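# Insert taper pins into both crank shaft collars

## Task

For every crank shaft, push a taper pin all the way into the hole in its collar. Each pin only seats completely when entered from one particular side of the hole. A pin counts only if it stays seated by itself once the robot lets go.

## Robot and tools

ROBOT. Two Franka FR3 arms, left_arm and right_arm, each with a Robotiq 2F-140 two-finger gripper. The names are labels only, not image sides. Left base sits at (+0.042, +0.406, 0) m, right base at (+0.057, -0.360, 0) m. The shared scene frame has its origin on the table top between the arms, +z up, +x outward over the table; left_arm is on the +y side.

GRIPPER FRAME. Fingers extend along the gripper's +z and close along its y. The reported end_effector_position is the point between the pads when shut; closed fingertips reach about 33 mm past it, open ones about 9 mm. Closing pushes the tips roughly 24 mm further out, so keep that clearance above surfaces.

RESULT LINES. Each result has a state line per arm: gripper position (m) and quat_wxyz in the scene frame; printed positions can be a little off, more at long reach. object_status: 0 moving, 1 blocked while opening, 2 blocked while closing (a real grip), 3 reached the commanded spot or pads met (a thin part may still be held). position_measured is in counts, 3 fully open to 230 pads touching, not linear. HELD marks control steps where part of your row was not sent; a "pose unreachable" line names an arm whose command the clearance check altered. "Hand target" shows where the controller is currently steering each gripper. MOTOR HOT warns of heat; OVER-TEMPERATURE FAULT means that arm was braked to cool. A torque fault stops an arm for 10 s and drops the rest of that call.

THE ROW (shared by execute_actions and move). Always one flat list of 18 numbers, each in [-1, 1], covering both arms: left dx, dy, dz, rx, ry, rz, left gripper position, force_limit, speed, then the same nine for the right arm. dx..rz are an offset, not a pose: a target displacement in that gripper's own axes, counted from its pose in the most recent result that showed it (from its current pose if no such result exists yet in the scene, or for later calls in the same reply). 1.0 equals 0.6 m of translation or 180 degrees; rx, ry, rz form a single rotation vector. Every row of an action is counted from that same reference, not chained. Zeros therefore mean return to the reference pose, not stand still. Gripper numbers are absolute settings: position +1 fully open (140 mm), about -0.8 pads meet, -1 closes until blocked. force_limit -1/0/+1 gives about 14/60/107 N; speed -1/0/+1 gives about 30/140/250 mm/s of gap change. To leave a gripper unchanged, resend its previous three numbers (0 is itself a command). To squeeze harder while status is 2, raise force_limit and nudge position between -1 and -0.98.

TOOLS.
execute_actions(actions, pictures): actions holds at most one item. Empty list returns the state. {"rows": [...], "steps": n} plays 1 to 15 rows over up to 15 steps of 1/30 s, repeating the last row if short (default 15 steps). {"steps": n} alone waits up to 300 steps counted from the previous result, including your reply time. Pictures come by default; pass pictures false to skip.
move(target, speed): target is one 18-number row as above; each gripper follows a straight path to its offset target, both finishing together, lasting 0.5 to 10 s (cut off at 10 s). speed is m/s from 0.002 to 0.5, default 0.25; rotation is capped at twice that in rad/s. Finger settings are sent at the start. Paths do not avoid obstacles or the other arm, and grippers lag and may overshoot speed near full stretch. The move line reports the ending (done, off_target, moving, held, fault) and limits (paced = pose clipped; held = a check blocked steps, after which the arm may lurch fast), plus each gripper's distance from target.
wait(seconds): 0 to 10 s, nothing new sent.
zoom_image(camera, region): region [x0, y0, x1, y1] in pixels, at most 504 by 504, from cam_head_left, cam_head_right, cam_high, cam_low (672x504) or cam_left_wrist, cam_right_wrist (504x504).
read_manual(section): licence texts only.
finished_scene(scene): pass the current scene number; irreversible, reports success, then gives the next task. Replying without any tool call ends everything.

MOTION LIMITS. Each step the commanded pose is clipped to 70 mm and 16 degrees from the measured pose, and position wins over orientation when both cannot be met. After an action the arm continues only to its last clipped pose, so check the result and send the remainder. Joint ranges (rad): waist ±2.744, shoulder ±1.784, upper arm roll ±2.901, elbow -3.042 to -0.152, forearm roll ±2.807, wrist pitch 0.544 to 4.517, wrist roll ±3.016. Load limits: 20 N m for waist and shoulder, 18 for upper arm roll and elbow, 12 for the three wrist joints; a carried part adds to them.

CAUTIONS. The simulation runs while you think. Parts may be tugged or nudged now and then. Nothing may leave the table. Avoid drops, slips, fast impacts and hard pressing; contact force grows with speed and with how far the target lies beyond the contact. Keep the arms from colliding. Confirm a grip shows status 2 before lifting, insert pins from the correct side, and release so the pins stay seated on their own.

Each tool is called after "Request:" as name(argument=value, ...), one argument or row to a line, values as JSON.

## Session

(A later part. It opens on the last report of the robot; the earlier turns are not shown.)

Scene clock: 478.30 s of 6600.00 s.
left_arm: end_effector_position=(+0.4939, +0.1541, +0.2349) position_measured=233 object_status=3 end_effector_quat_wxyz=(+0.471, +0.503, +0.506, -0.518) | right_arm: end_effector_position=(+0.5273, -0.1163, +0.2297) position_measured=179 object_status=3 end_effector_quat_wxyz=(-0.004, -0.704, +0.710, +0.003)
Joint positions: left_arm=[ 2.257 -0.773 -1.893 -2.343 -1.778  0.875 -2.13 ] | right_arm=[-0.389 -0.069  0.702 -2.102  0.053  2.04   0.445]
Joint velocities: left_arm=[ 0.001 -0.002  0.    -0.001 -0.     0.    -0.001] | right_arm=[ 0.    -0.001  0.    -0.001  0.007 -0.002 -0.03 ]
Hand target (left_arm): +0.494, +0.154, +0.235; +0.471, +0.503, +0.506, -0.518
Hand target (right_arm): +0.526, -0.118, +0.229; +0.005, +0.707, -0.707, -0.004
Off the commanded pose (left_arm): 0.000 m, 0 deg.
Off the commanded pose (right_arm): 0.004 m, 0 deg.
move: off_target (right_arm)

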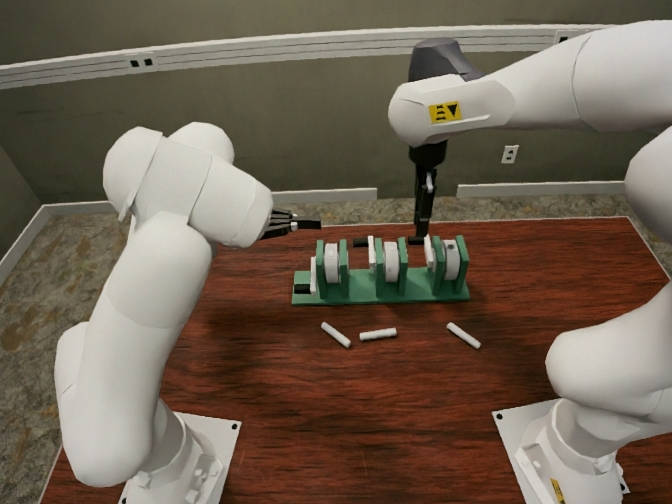

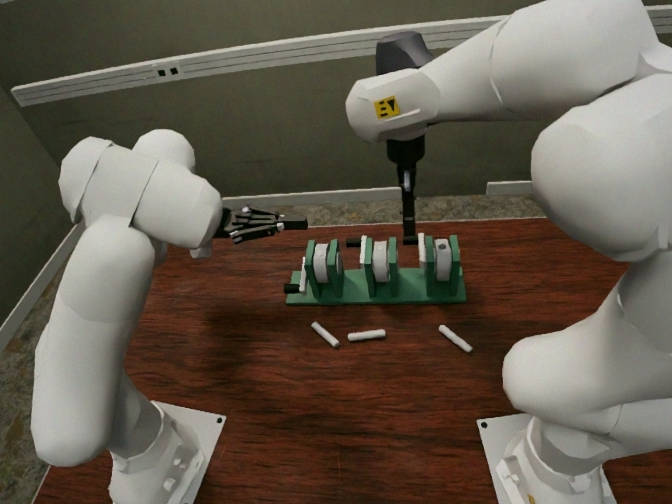

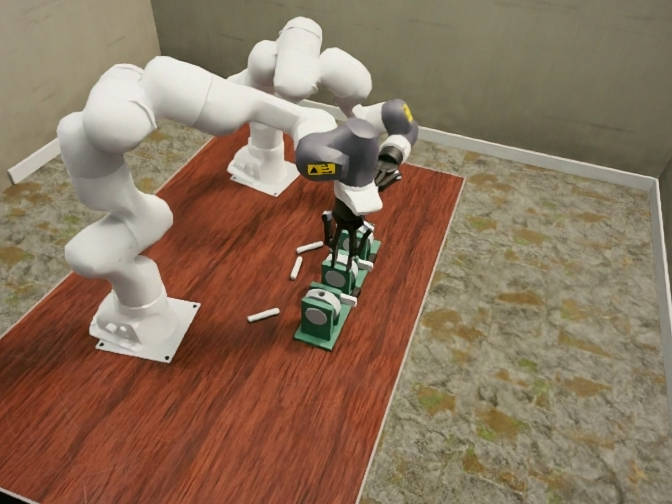

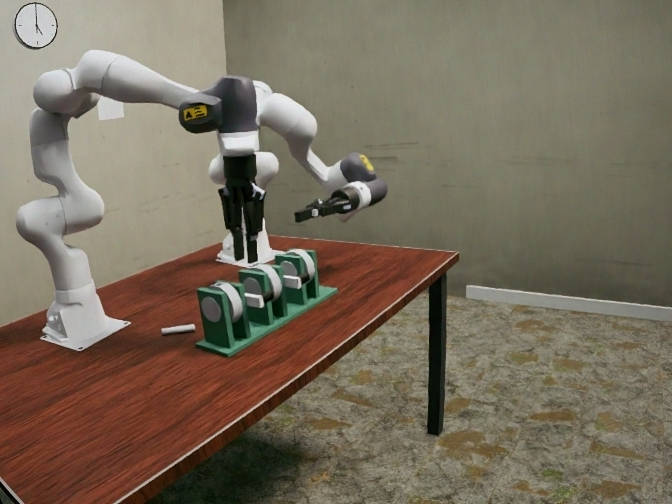

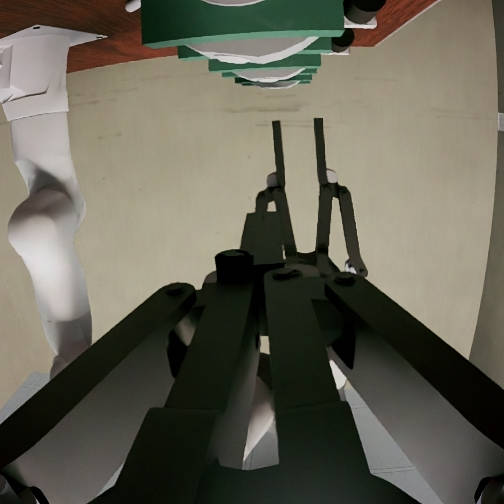

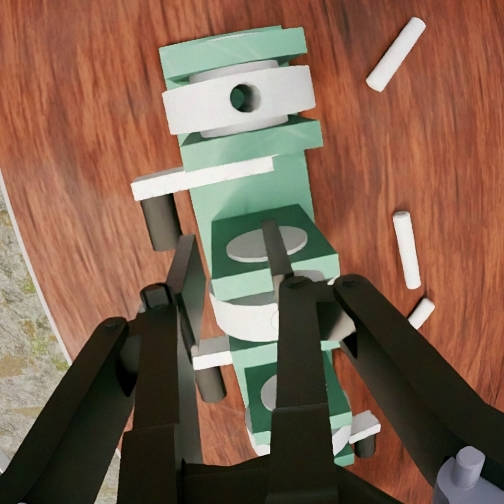

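Request:
move(
  target=[0,0,0,0,0,0,-0.85,0,0, 0.103,0.278,0.11,0,0,0.24,-0.35,0,-0.3],
  speed=0.15,
)

Request:
move(
  target=[0,0,0,0,0,0,-0.85,0,0, 0,0,0.12,0,0,0,-0.35,0,-0.3],
  speed=0.1,
)

Scene clock: 500.63 s of 6600.00 s.
left_arm: end_effector_position=(+0.4939, +0.1541, +0.2349) position_measured=233 object_status=3 end_effector_quat_wxyz=(+0.471, +0.503, +0.506, -0.518) | right_arm: end_effector_position=(+0.3593, -0.1751, +0.1712) position_measured=173 object_status=3 end_effector_quat_wxyz=(-0.002, -0.403, +0.915, -0.000)
Joint positions: left_arm=[ 2.257 -0.773 -1.893 -2.343 -1.778  0.875 -2.13 ] | right_arm=[-0.358 -0.718  0.741 -2.706  0.528  2.066  0.864]
Joint velocities: left_arm=[-0.001  0.     0.    -0.001  0.    -0.001  0.001] | right_arm=[ 0.     0.     0.001  0.001  0.002 -0.004  0.024]
Hand target (left_arm): +0.494, +0.154, +0.235; +0.471, +0.503, +0.506, -0.518
Hand target (right_arm): +0.358, -0.176, +0.170; -0.004, -0.397, +0.918, +0.000
Off the commanded pose (left_arm): 0.000 m, 0 deg.
Off the commanded pose (right_arm): 0.006 m, 1 deg.
After step 90, 16.17 s passed at rest.
move: off_target (right_arm)

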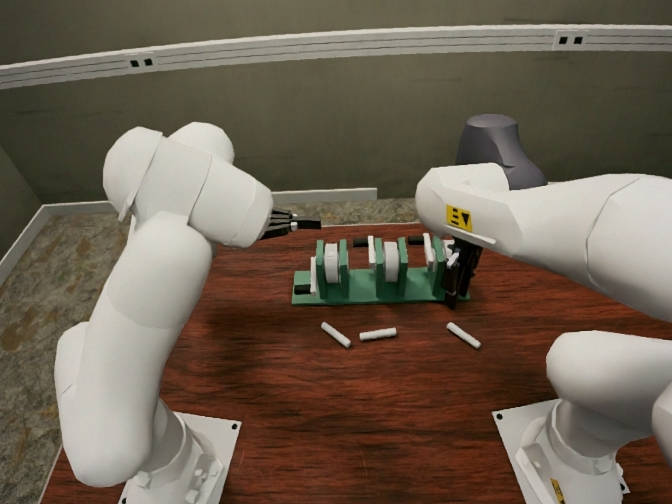

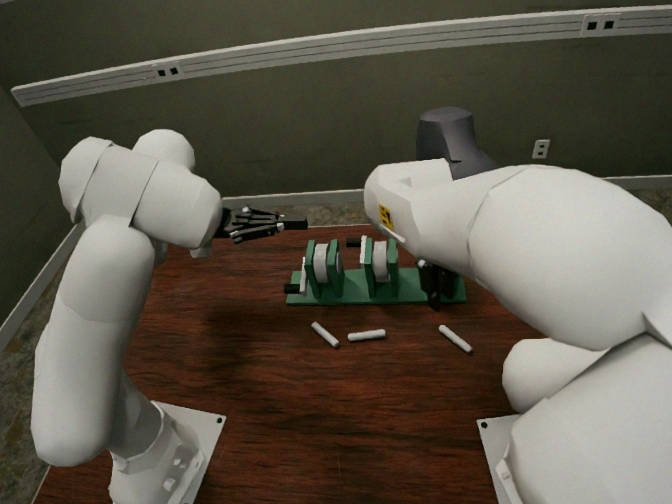

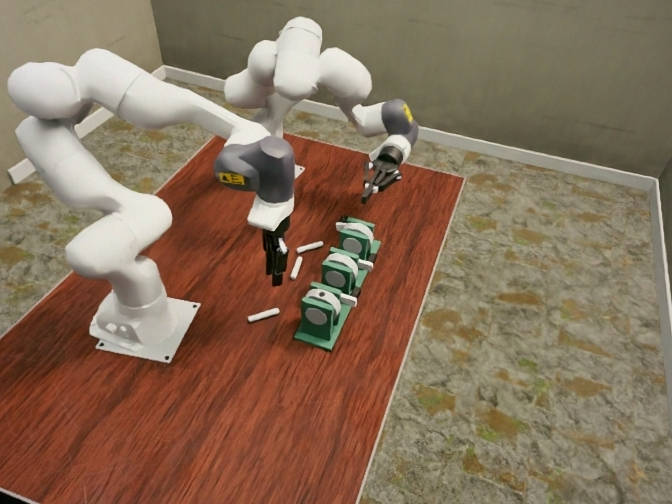

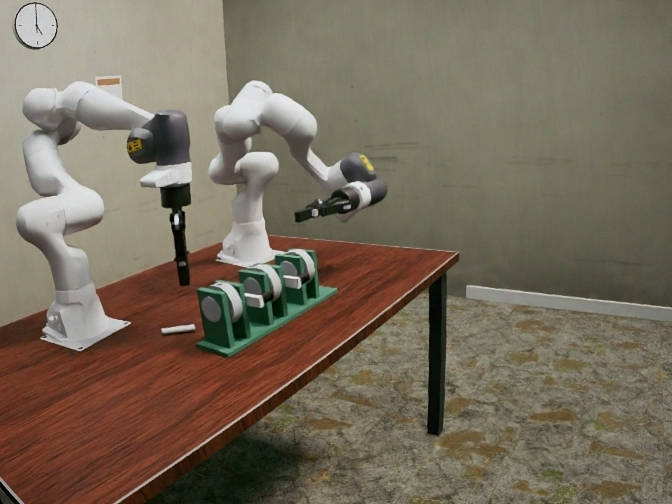

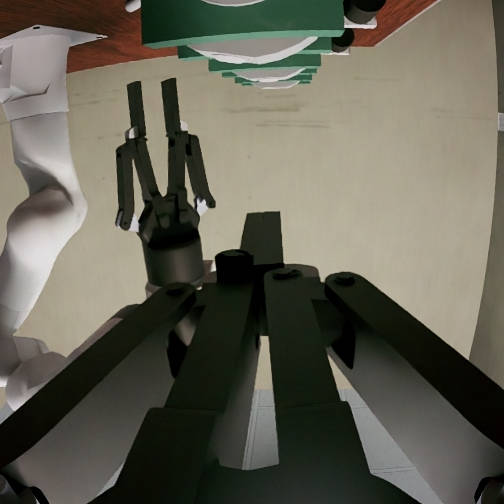

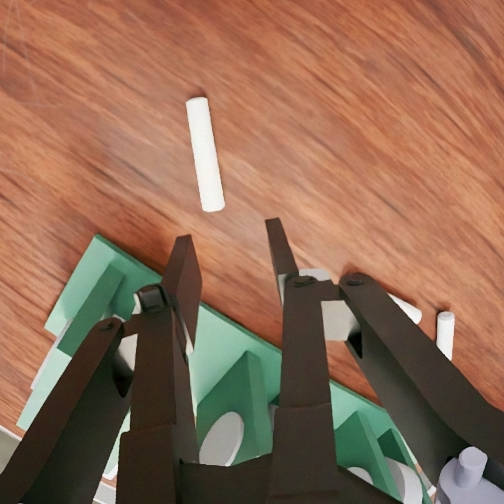

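Scene clock: 502.00 s of 6600.00 s.
left_arm: end_effector_position=(+0.4939, +0.1541, +0.2349) position_measured=233 object_status=3 end_effector_quat_wxyz=(+0.471, +0.503, +0.506, -0.518) | right_arm: end_effector_position=(+0.3577, -0.1749, +0.0992) position_measured=173 object_status=3 end_effector_quat_wxyz=(-0.003, -0.402, +0.916, +0.001)
Joint positions: left_arm=[ 2.257 -0.773 -1.893 -2.343 -1.778  0.875 -2.13 ] | right_arm=[-0.388 -0.562  0.866 -2.797  0.586  2.312  0.864]
Joint velocities: left_arm=[ 0.001 -0.     0.     0.001 -0.001 -0.     0.   ] | right_arm=[-0.     0.004  0.    -0.001  0.001  0.015 -0.002]
Hand target (left_arm): +0.494, +0.154, +0.235; +0.471, +0.503, +0.506, -0.518
Hand target (right_arm): +0.358, -0.175, +0.098; -0.002, -0.403, +0.915, +0.000
Off the commanded pose (left_arm): 0.000 m, 0 deg.
Off the commanded pose (right_arm): 0.001 m, 0 deg.
move: done

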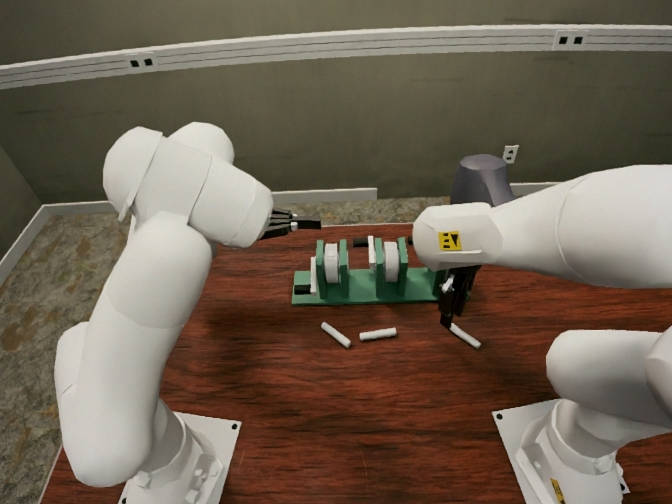

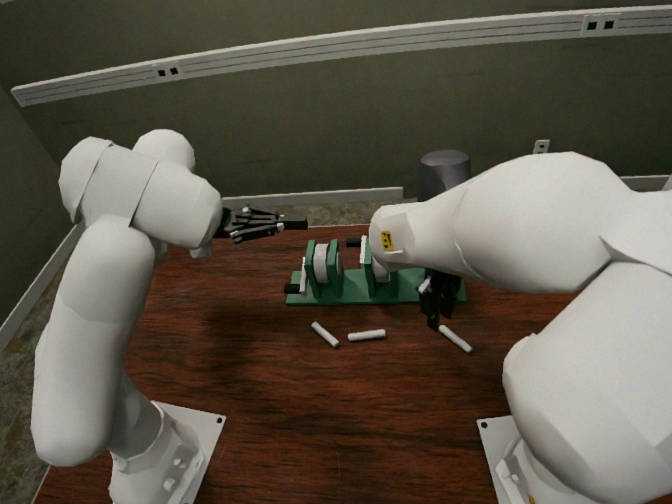

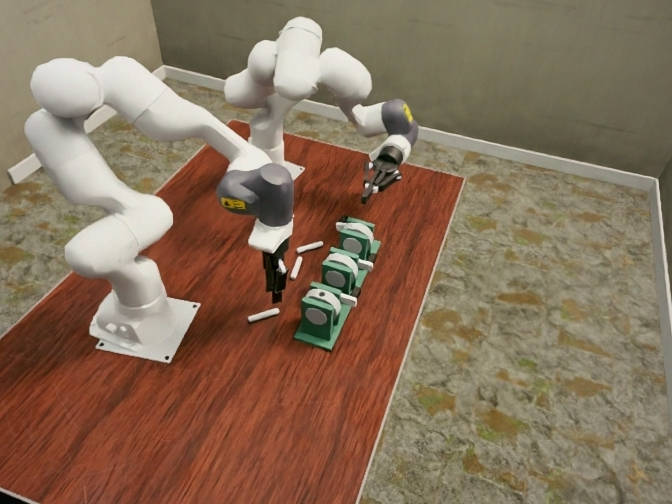

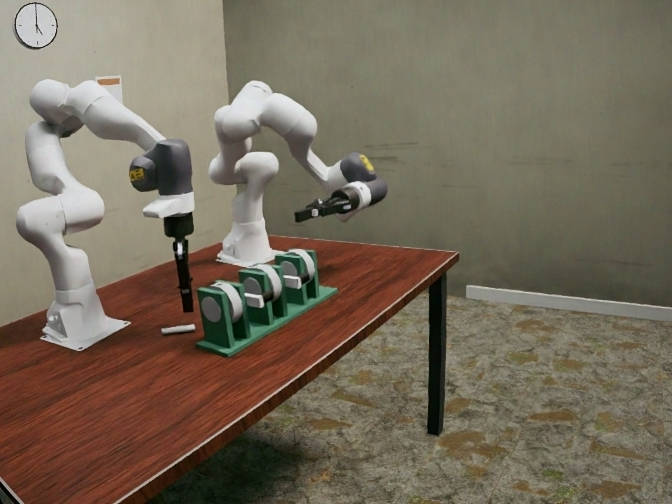

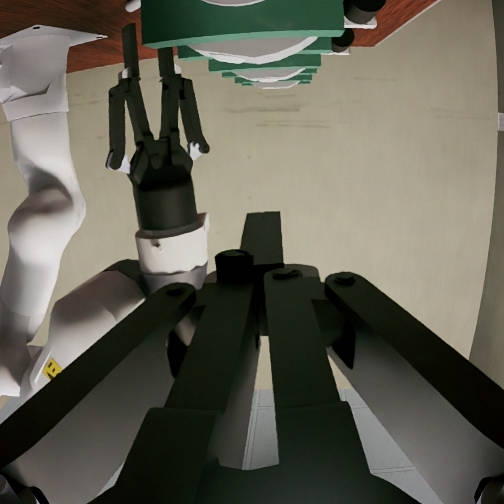

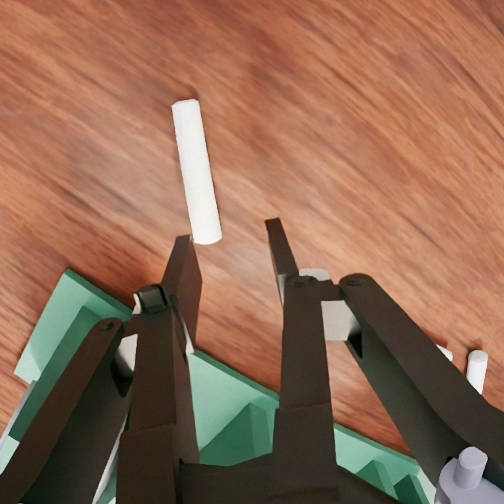

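Request:
move(
  target=[0,0,0,0,0,0,-0.85,0,0, 0.004,-0.028,0.045,0,0,0,-0.35,0,-0.3],
  speed=0.06,
)

Scene clock: 508.93 s of 6600.00 s.
left_arm: end_effector_position=(+0.4939, +0.1541, +0.2349) position_measured=233 object_status=3 end_effector_quat_wxyz=(+0.471, +0.503, +0.506, -0.518) | right_arm: end_effector_position=(+0.3678, -0.1881, +0.0722) position_measured=173 object_status=3 end_effector_quat_wxyz=(-0.004, -0.399, +0.917, +0.001)
Joint positions: left_arm=[ 2.257 -0.773 -1.893 -2.343 -1.778  0.875 -2.13 ] | right_arm=[-0.452 -0.455  0.903 -2.814  0.563  2.431  0.85 ]
Joint velocities: left_arm=[-0.002 -0.    -0.001 -0.001  0.001 -0.     0.001] | right_arm=[ 0.001  0.004 -0.     0.    -0.007  0.014 -0.002]
Hand target (left_arm): +0.494, +0.154, +0.235; +0.471, +0.503, +0.506, -0.518
Hand target (right_arm): +0.368, -0.189, +0.072; -0.003, -0.402, +0.916, -0.000
Off the commanded pose (left_arm): 0.000 m, 0 deg.
Off the commanded pose (right_arm): 0.001 m, 0 deg.
After step 90, 2.87 s passed at rest.
move: done

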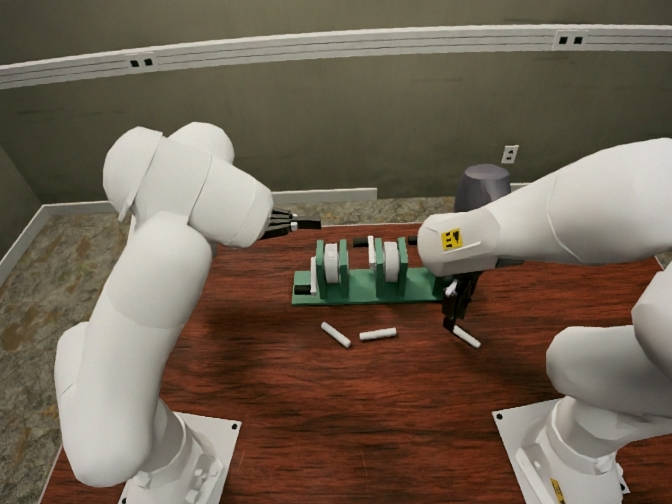

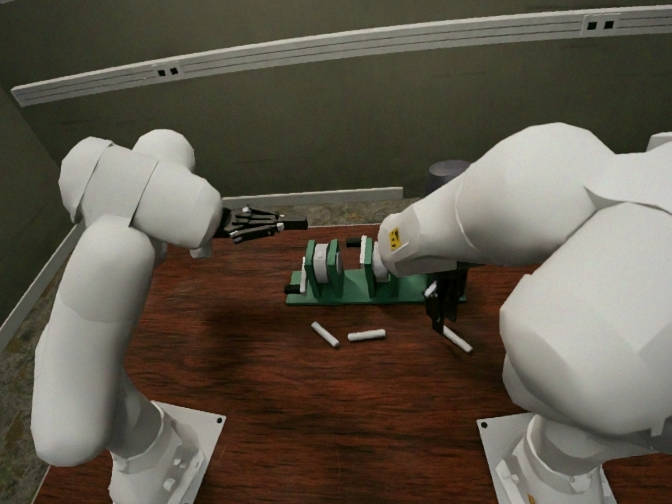

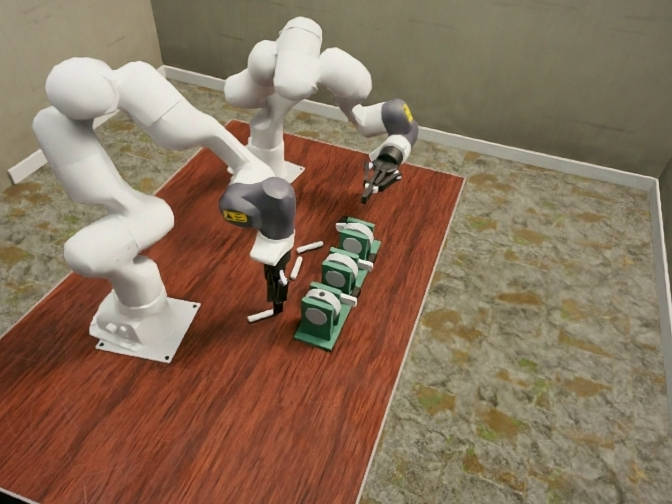

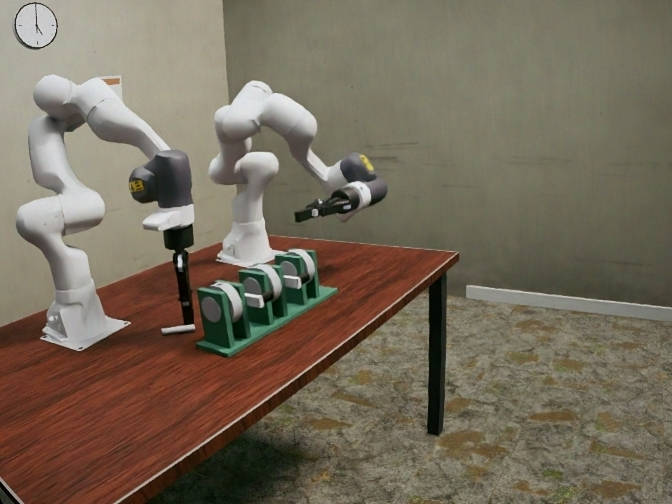

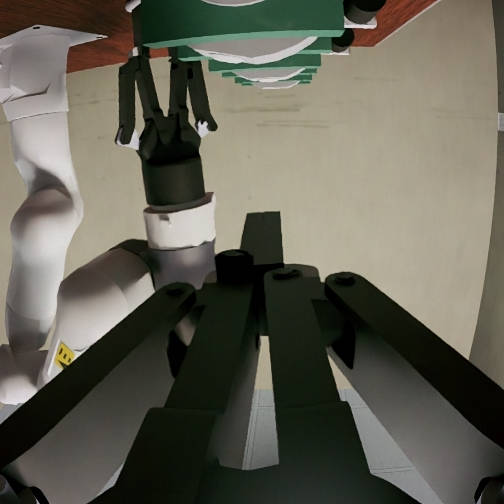

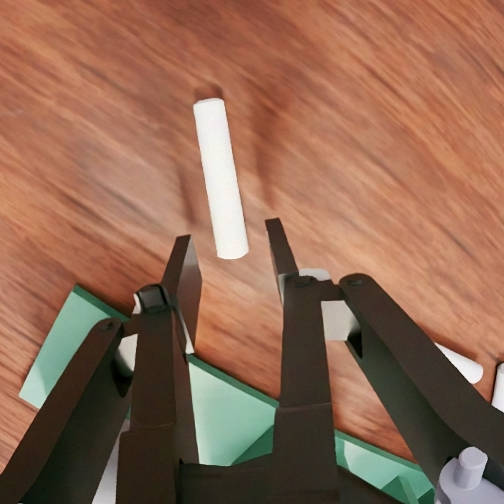

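Request:
zoom_image(
  camera="cam_right_wrist",
  region=[140, 80, 340, 280],
)

Region (140, 80, 340, 280) of cam_right_wrist's 504x504 image, scaled by 2.520, with more detail than that image has.

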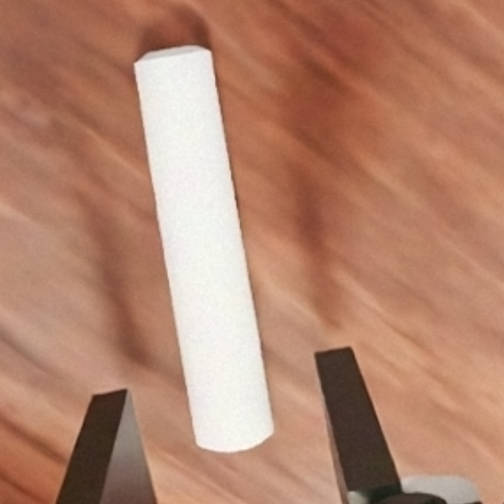

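Request:
move(
  target=[0,0,0,0,0,0,-0.85,0,0, 0.003,-0.001,0.0435,0,0,0,-0.35,0,-0.3],
  speed=0.03,
)

Request:
move(
  target=[0,0,0,0,0,0,-0.85,0,0, 0,0,0,0,0,0,-1,0.3,-0.6],
  speed=0.03,
)

Scene clock: 516.77 s of 6600.00 s.
left_arm: end_effector_position=(+0.4939, +0.1541, +0.2349) position_measured=233 object_status=3 end_effector_quat_wxyz=(+0.471, +0.503, +0.506, -0.518) | right_arm: end_effector_position=(+0.3662, -0.1896, +0.0464) position_measured=173 object_status=3 end_effector_quat_wxyz=(-0.005, -0.400, +0.916, +0.002)
Joint positions: left_arm=[ 2.257 -0.773 -1.893 -2.343 -1.778  0.875 -2.13 ] | right_arm=[-0.502 -0.364  0.967 -2.834  0.554  2.539  0.856]
Joint velocities: left_arm=[ 0.    -0.001  0.001 -0.     0.001 -0.    -0.001] | right_arm=[-0.006 -0.     0.007 -0.001 -0.001  0.014  0.003]
Hand target (left_arm): +0.494, +0.154, +0.235; +0.471, +0.503, +0.506, -0.518
Hand target (right_arm): +0.366, -0.190, +0.046; -0.004, -0.398, +0.917, +0.001
Off the commanded pose (left_arm): 0.000 m, 0 deg.
Off the commanded pose (right_arm): 0.001 m, 0 deg.
After step 90, 3.57 s passed at rest.
move: done

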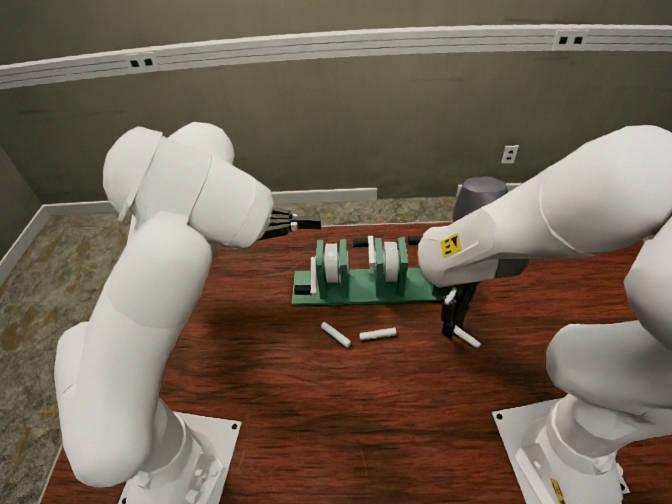

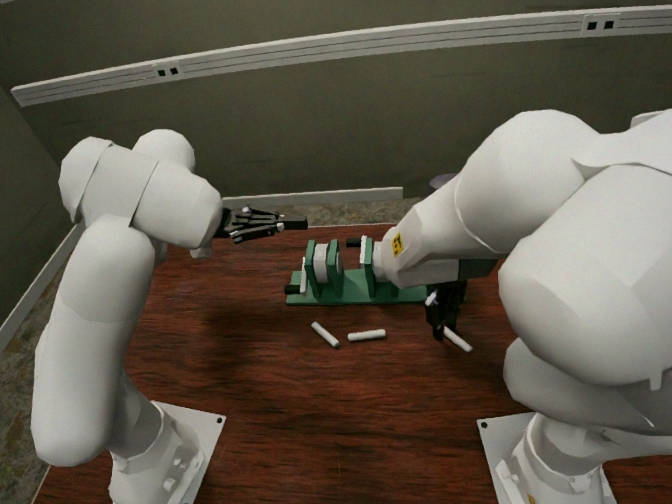

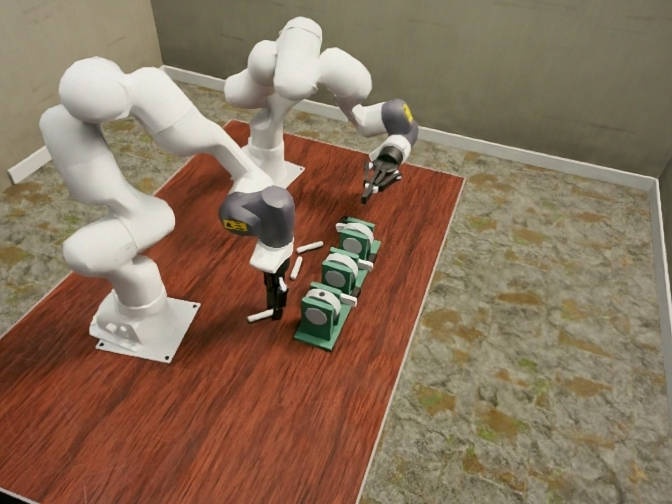

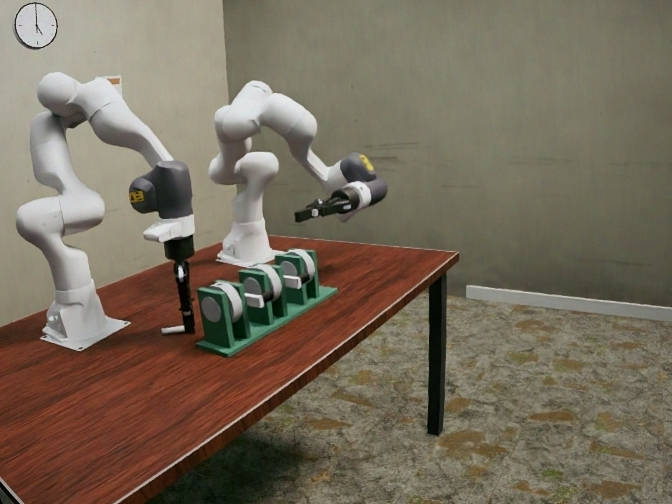

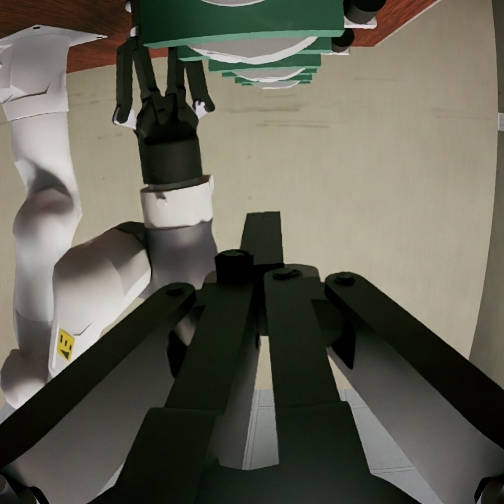

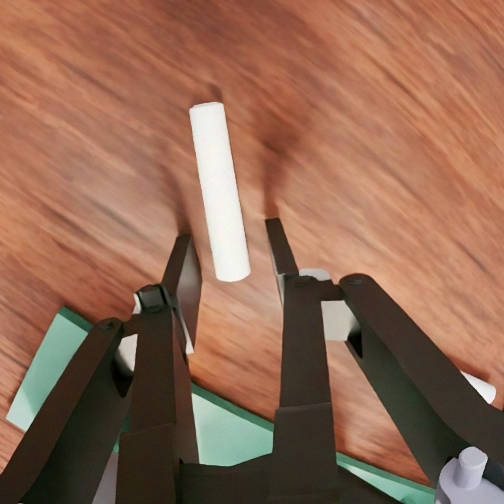

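Scene clock: 517.30 s of 6600.00 s.
left_arm: end_effector_position=(+0.4939, +0.1541, +0.2349) position_measured=233 object_status=3 end_effector_quat_wxyz=(+0.471, +0.503, +0.506, -0.518) | right_arm: end_effector_position=(+0.3665, -0.1895, +0.0466) position_measured=210 object_status=2 end_effector_quat_wxyz=(-0.004, -0.400, +0.916, +0.002)
Joint positions: left_arm=[ 2.257 -0.773 -1.893 -2.343 -1.778  0.875 -2.13 ] | right_arm=[-0.502 -0.364  0.967 -2.833  0.554  2.539  0.856]
Joint velocities: left_arm=[ 0.002  0.001  0.001  0.     0.001 -0.001  0.001] | right_arm=[ 0.001  0.001  0.001  0.001  0.001  0.001 -0.001]
Hand target (left_arm): +0.494, +0.154, +0.235; +0.471, +0.503, +0.506, -0.518
Hand target (right_arm): +0.366, -0.190, +0.046; -0.005, -0.400, +0.916, +0.002
Off the commanded pose (left_arm): 0.000 m, 0 deg.
Off the commanded pose (right_arm): 0.000 m, 0 deg.
move: done

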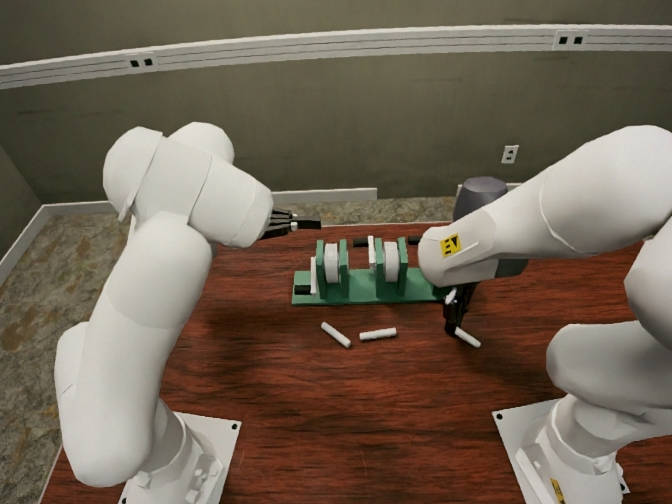

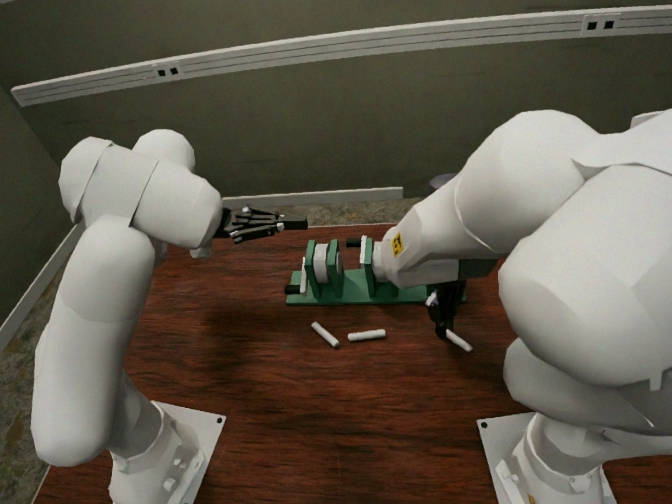

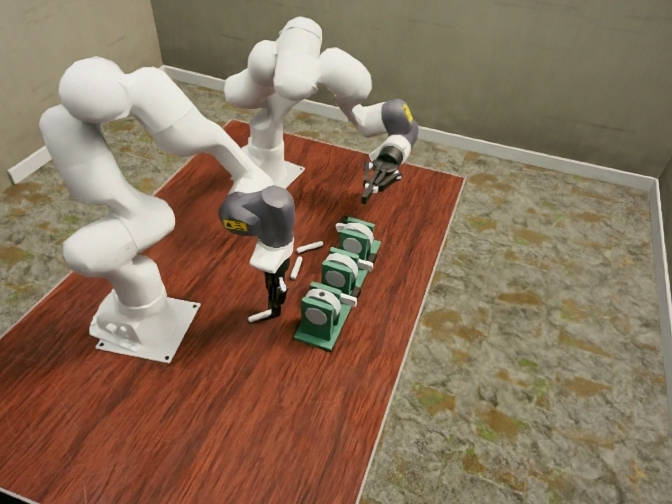

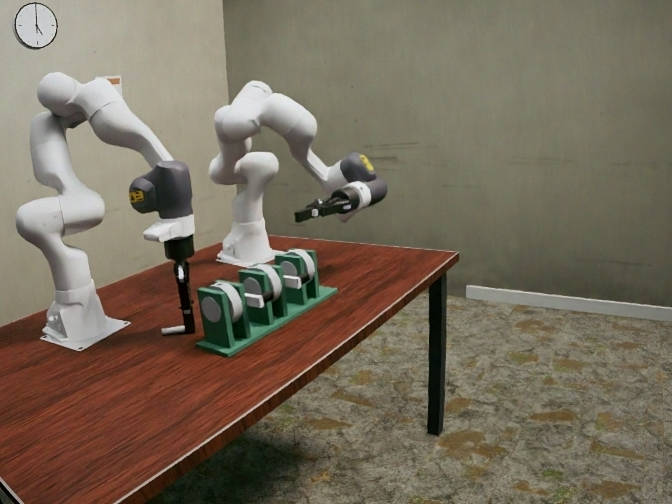

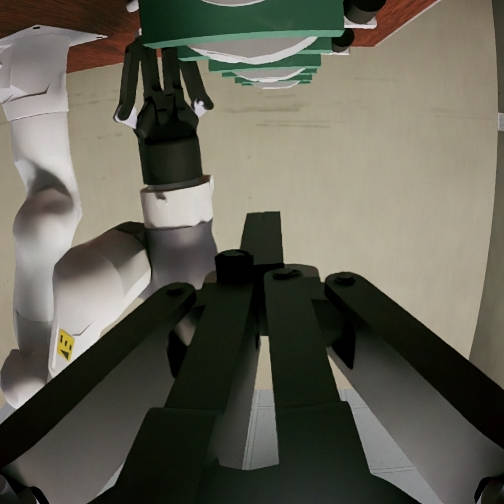

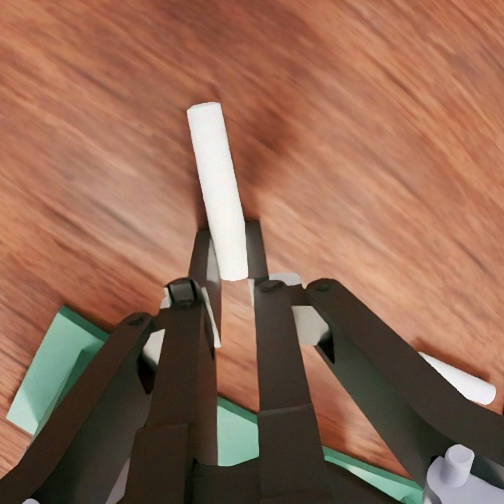

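Request:
move(
  target=[0,0,0,0,0,0,-0.85,0,0, -0.02,-0.095,-0.39,0,0,-0.24,-1,0.3,-0.6],
  speed=0.15,
)

Request:
move(
  target=[0,0,0,0,0,0,-0.85,0,0, 0.005,-0.145,0,0,-0.5,0,-1,0.3,-0.6],
  speed=0.2,
)

Scene clock: 527.90 s of 6600.00 s.
left_arm: end_effector_position=(+0.4939, +0.1541, +0.2349) position_measured=233 object_status=3 end_effector_quat_wxyz=(+0.471, +0.503, +0.506, -0.518) | right_arm: end_effector_position=(+0.4216, -0.2194, +0.2804) position_measured=210 object_status=2 end_effector_quat_wxyz=(-0.002, -0.705, +0.709, +0.004)
Joint positions: left_arm=[ 2.257 -0.773 -1.893 -2.343 -1.778  0.875 -2.13 ] | right_arm=[-0.215 -0.557  0.362 -2.42   0.204  1.879  0.189]
Joint velocities: left_arm=[-0.     0.001 -0.001 -0.     0.001 -0.     0.   ] | right_arm=[ 0.    -0.    -0.001 -0.    -0.001 -0.004 -0.024]
Hand target (left_arm): +0.494, +0.154, +0.235; +0.471, +0.503, +0.506, -0.518
Hand target (right_arm): +0.422, -0.220, +0.282; +0.001, +0.710, -0.705, -0.004
Off the commanded pose (left_arm): 0.000 m, 0 deg.
Off the commanded pose (right_arm): 0.003 m, 1 deg.
After step 90, 4.37 s passed at rest.
move: done

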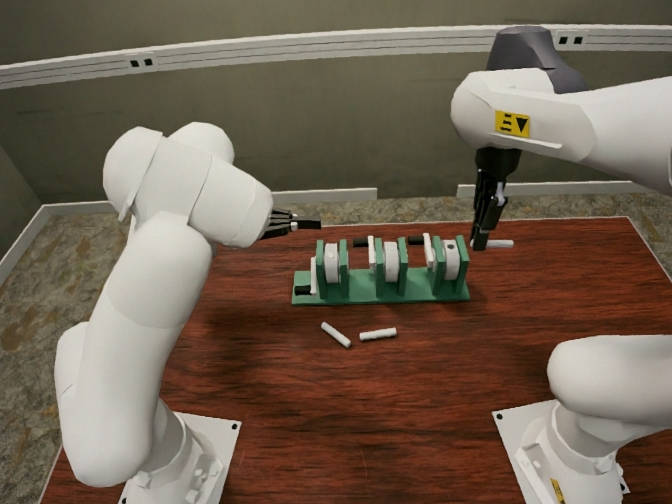

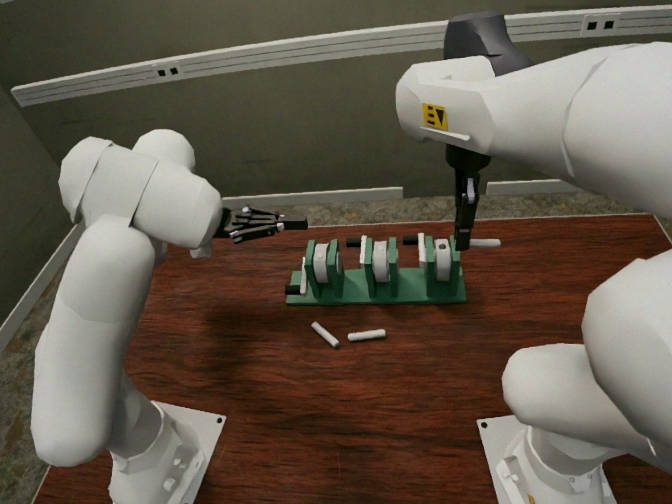

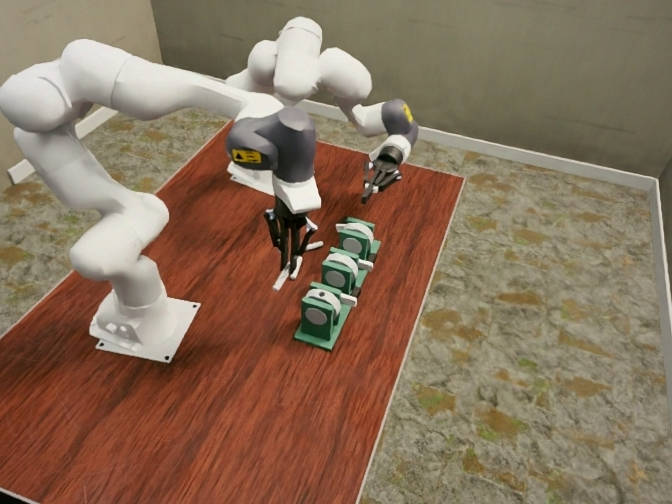

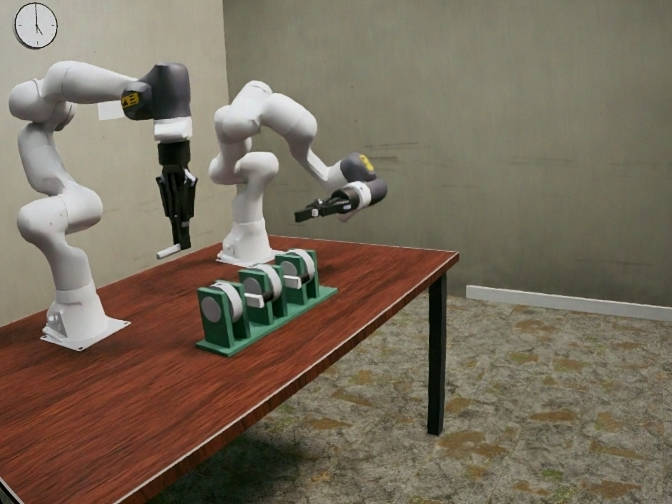

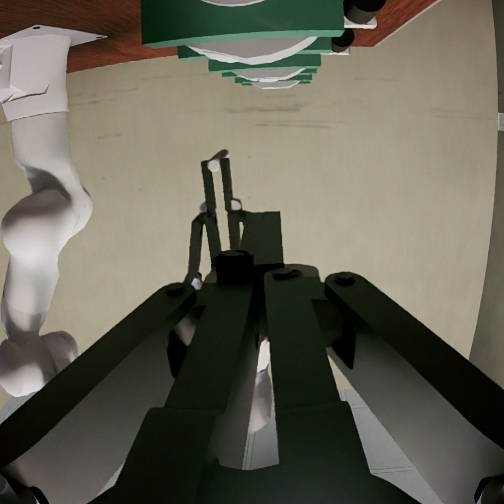

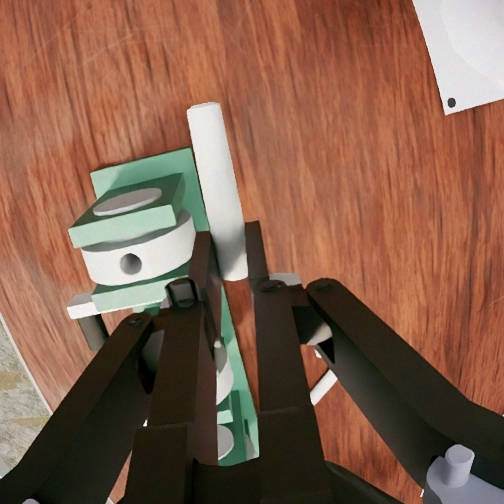

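Scene clock: 532.57 s of 6600.00 s.
left_arm: end_effector_position=(+0.4939, +0.1541, +0.2349) position_measured=233 object_status=3 end_effector_quat_wxyz=(+0.471, +0.503, +0.506, -0.518) | right_arm: end_effector_position=(+0.5064, -0.2303, +0.2667) position_measured=210 object_status=2 end_effector_quat_wxyz=(+0.489, -0.493, +0.520, +0.497)
Joint positions: left_arm=[ 2.257 -0.773 -1.893 -2.343 -1.778  0.875 -2.13 ] | right_arm=[-0.066  0.275 -0.542 -2.299  1.272  1.25  -1.016]
Joint velocities: left_arm=[ 0.    -0.    -0.     0.     0.001 -0.001 -0.002] | right_arm=[-0.     0.001 -0.001  0.    -0.    -0.011 -0.027]
Hand target (left_arm): +0.494, +0.154, +0.235; +0.471, +0.503, +0.506, -0.518
Hand target (right_arm): +0.507, -0.230, +0.270; +0.495, -0.496, +0.514, +0.495
Off the commanded pose (left_arm): 0.000 m, 0 deg.
Off the commanded pose (right_arm): 0.015 m, 2 deg.
move: off_target (right_arm)

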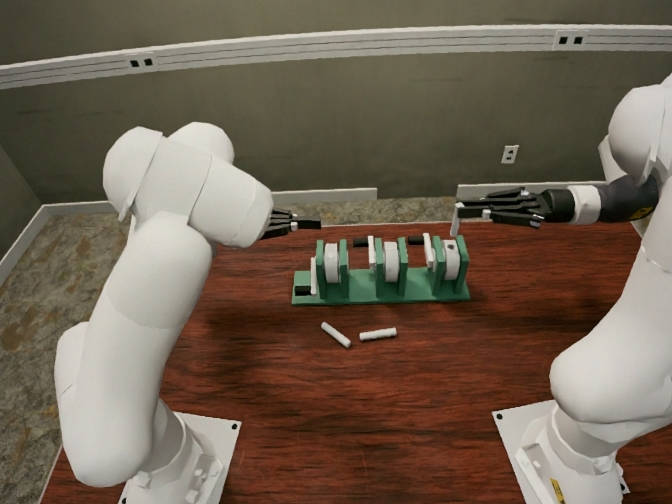

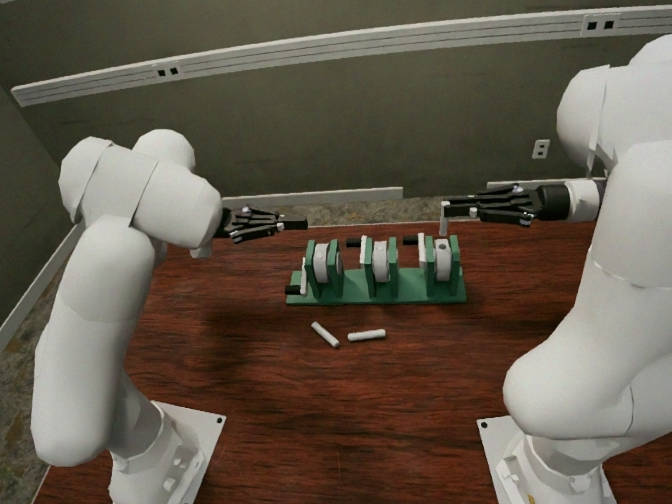

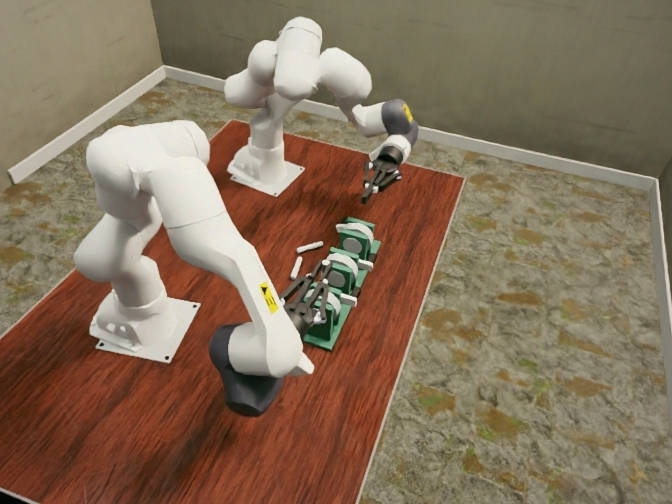

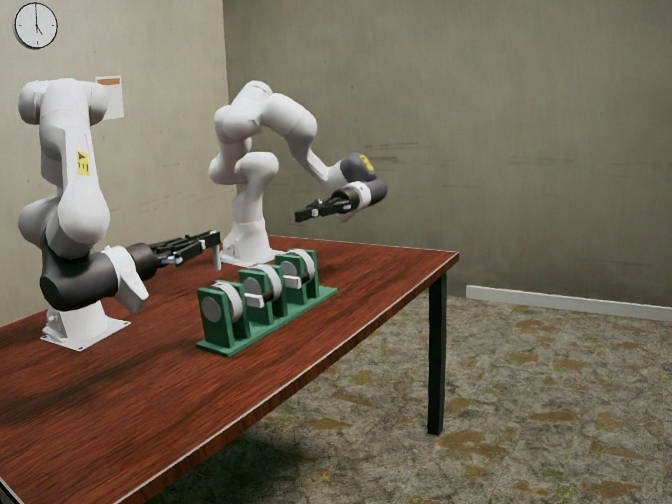

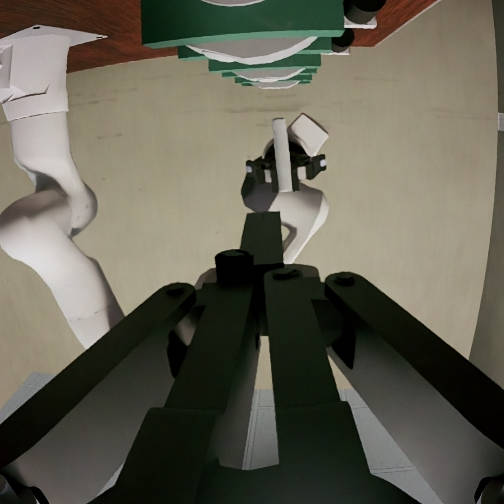

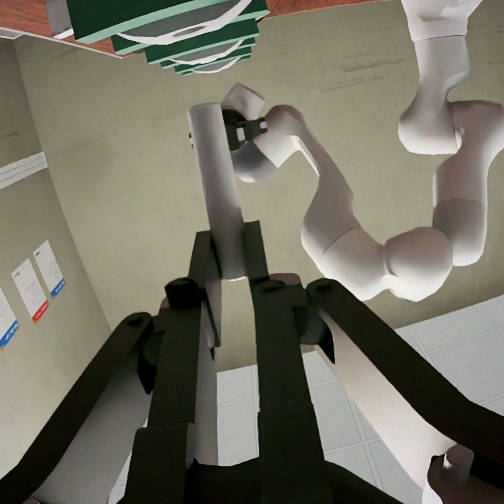

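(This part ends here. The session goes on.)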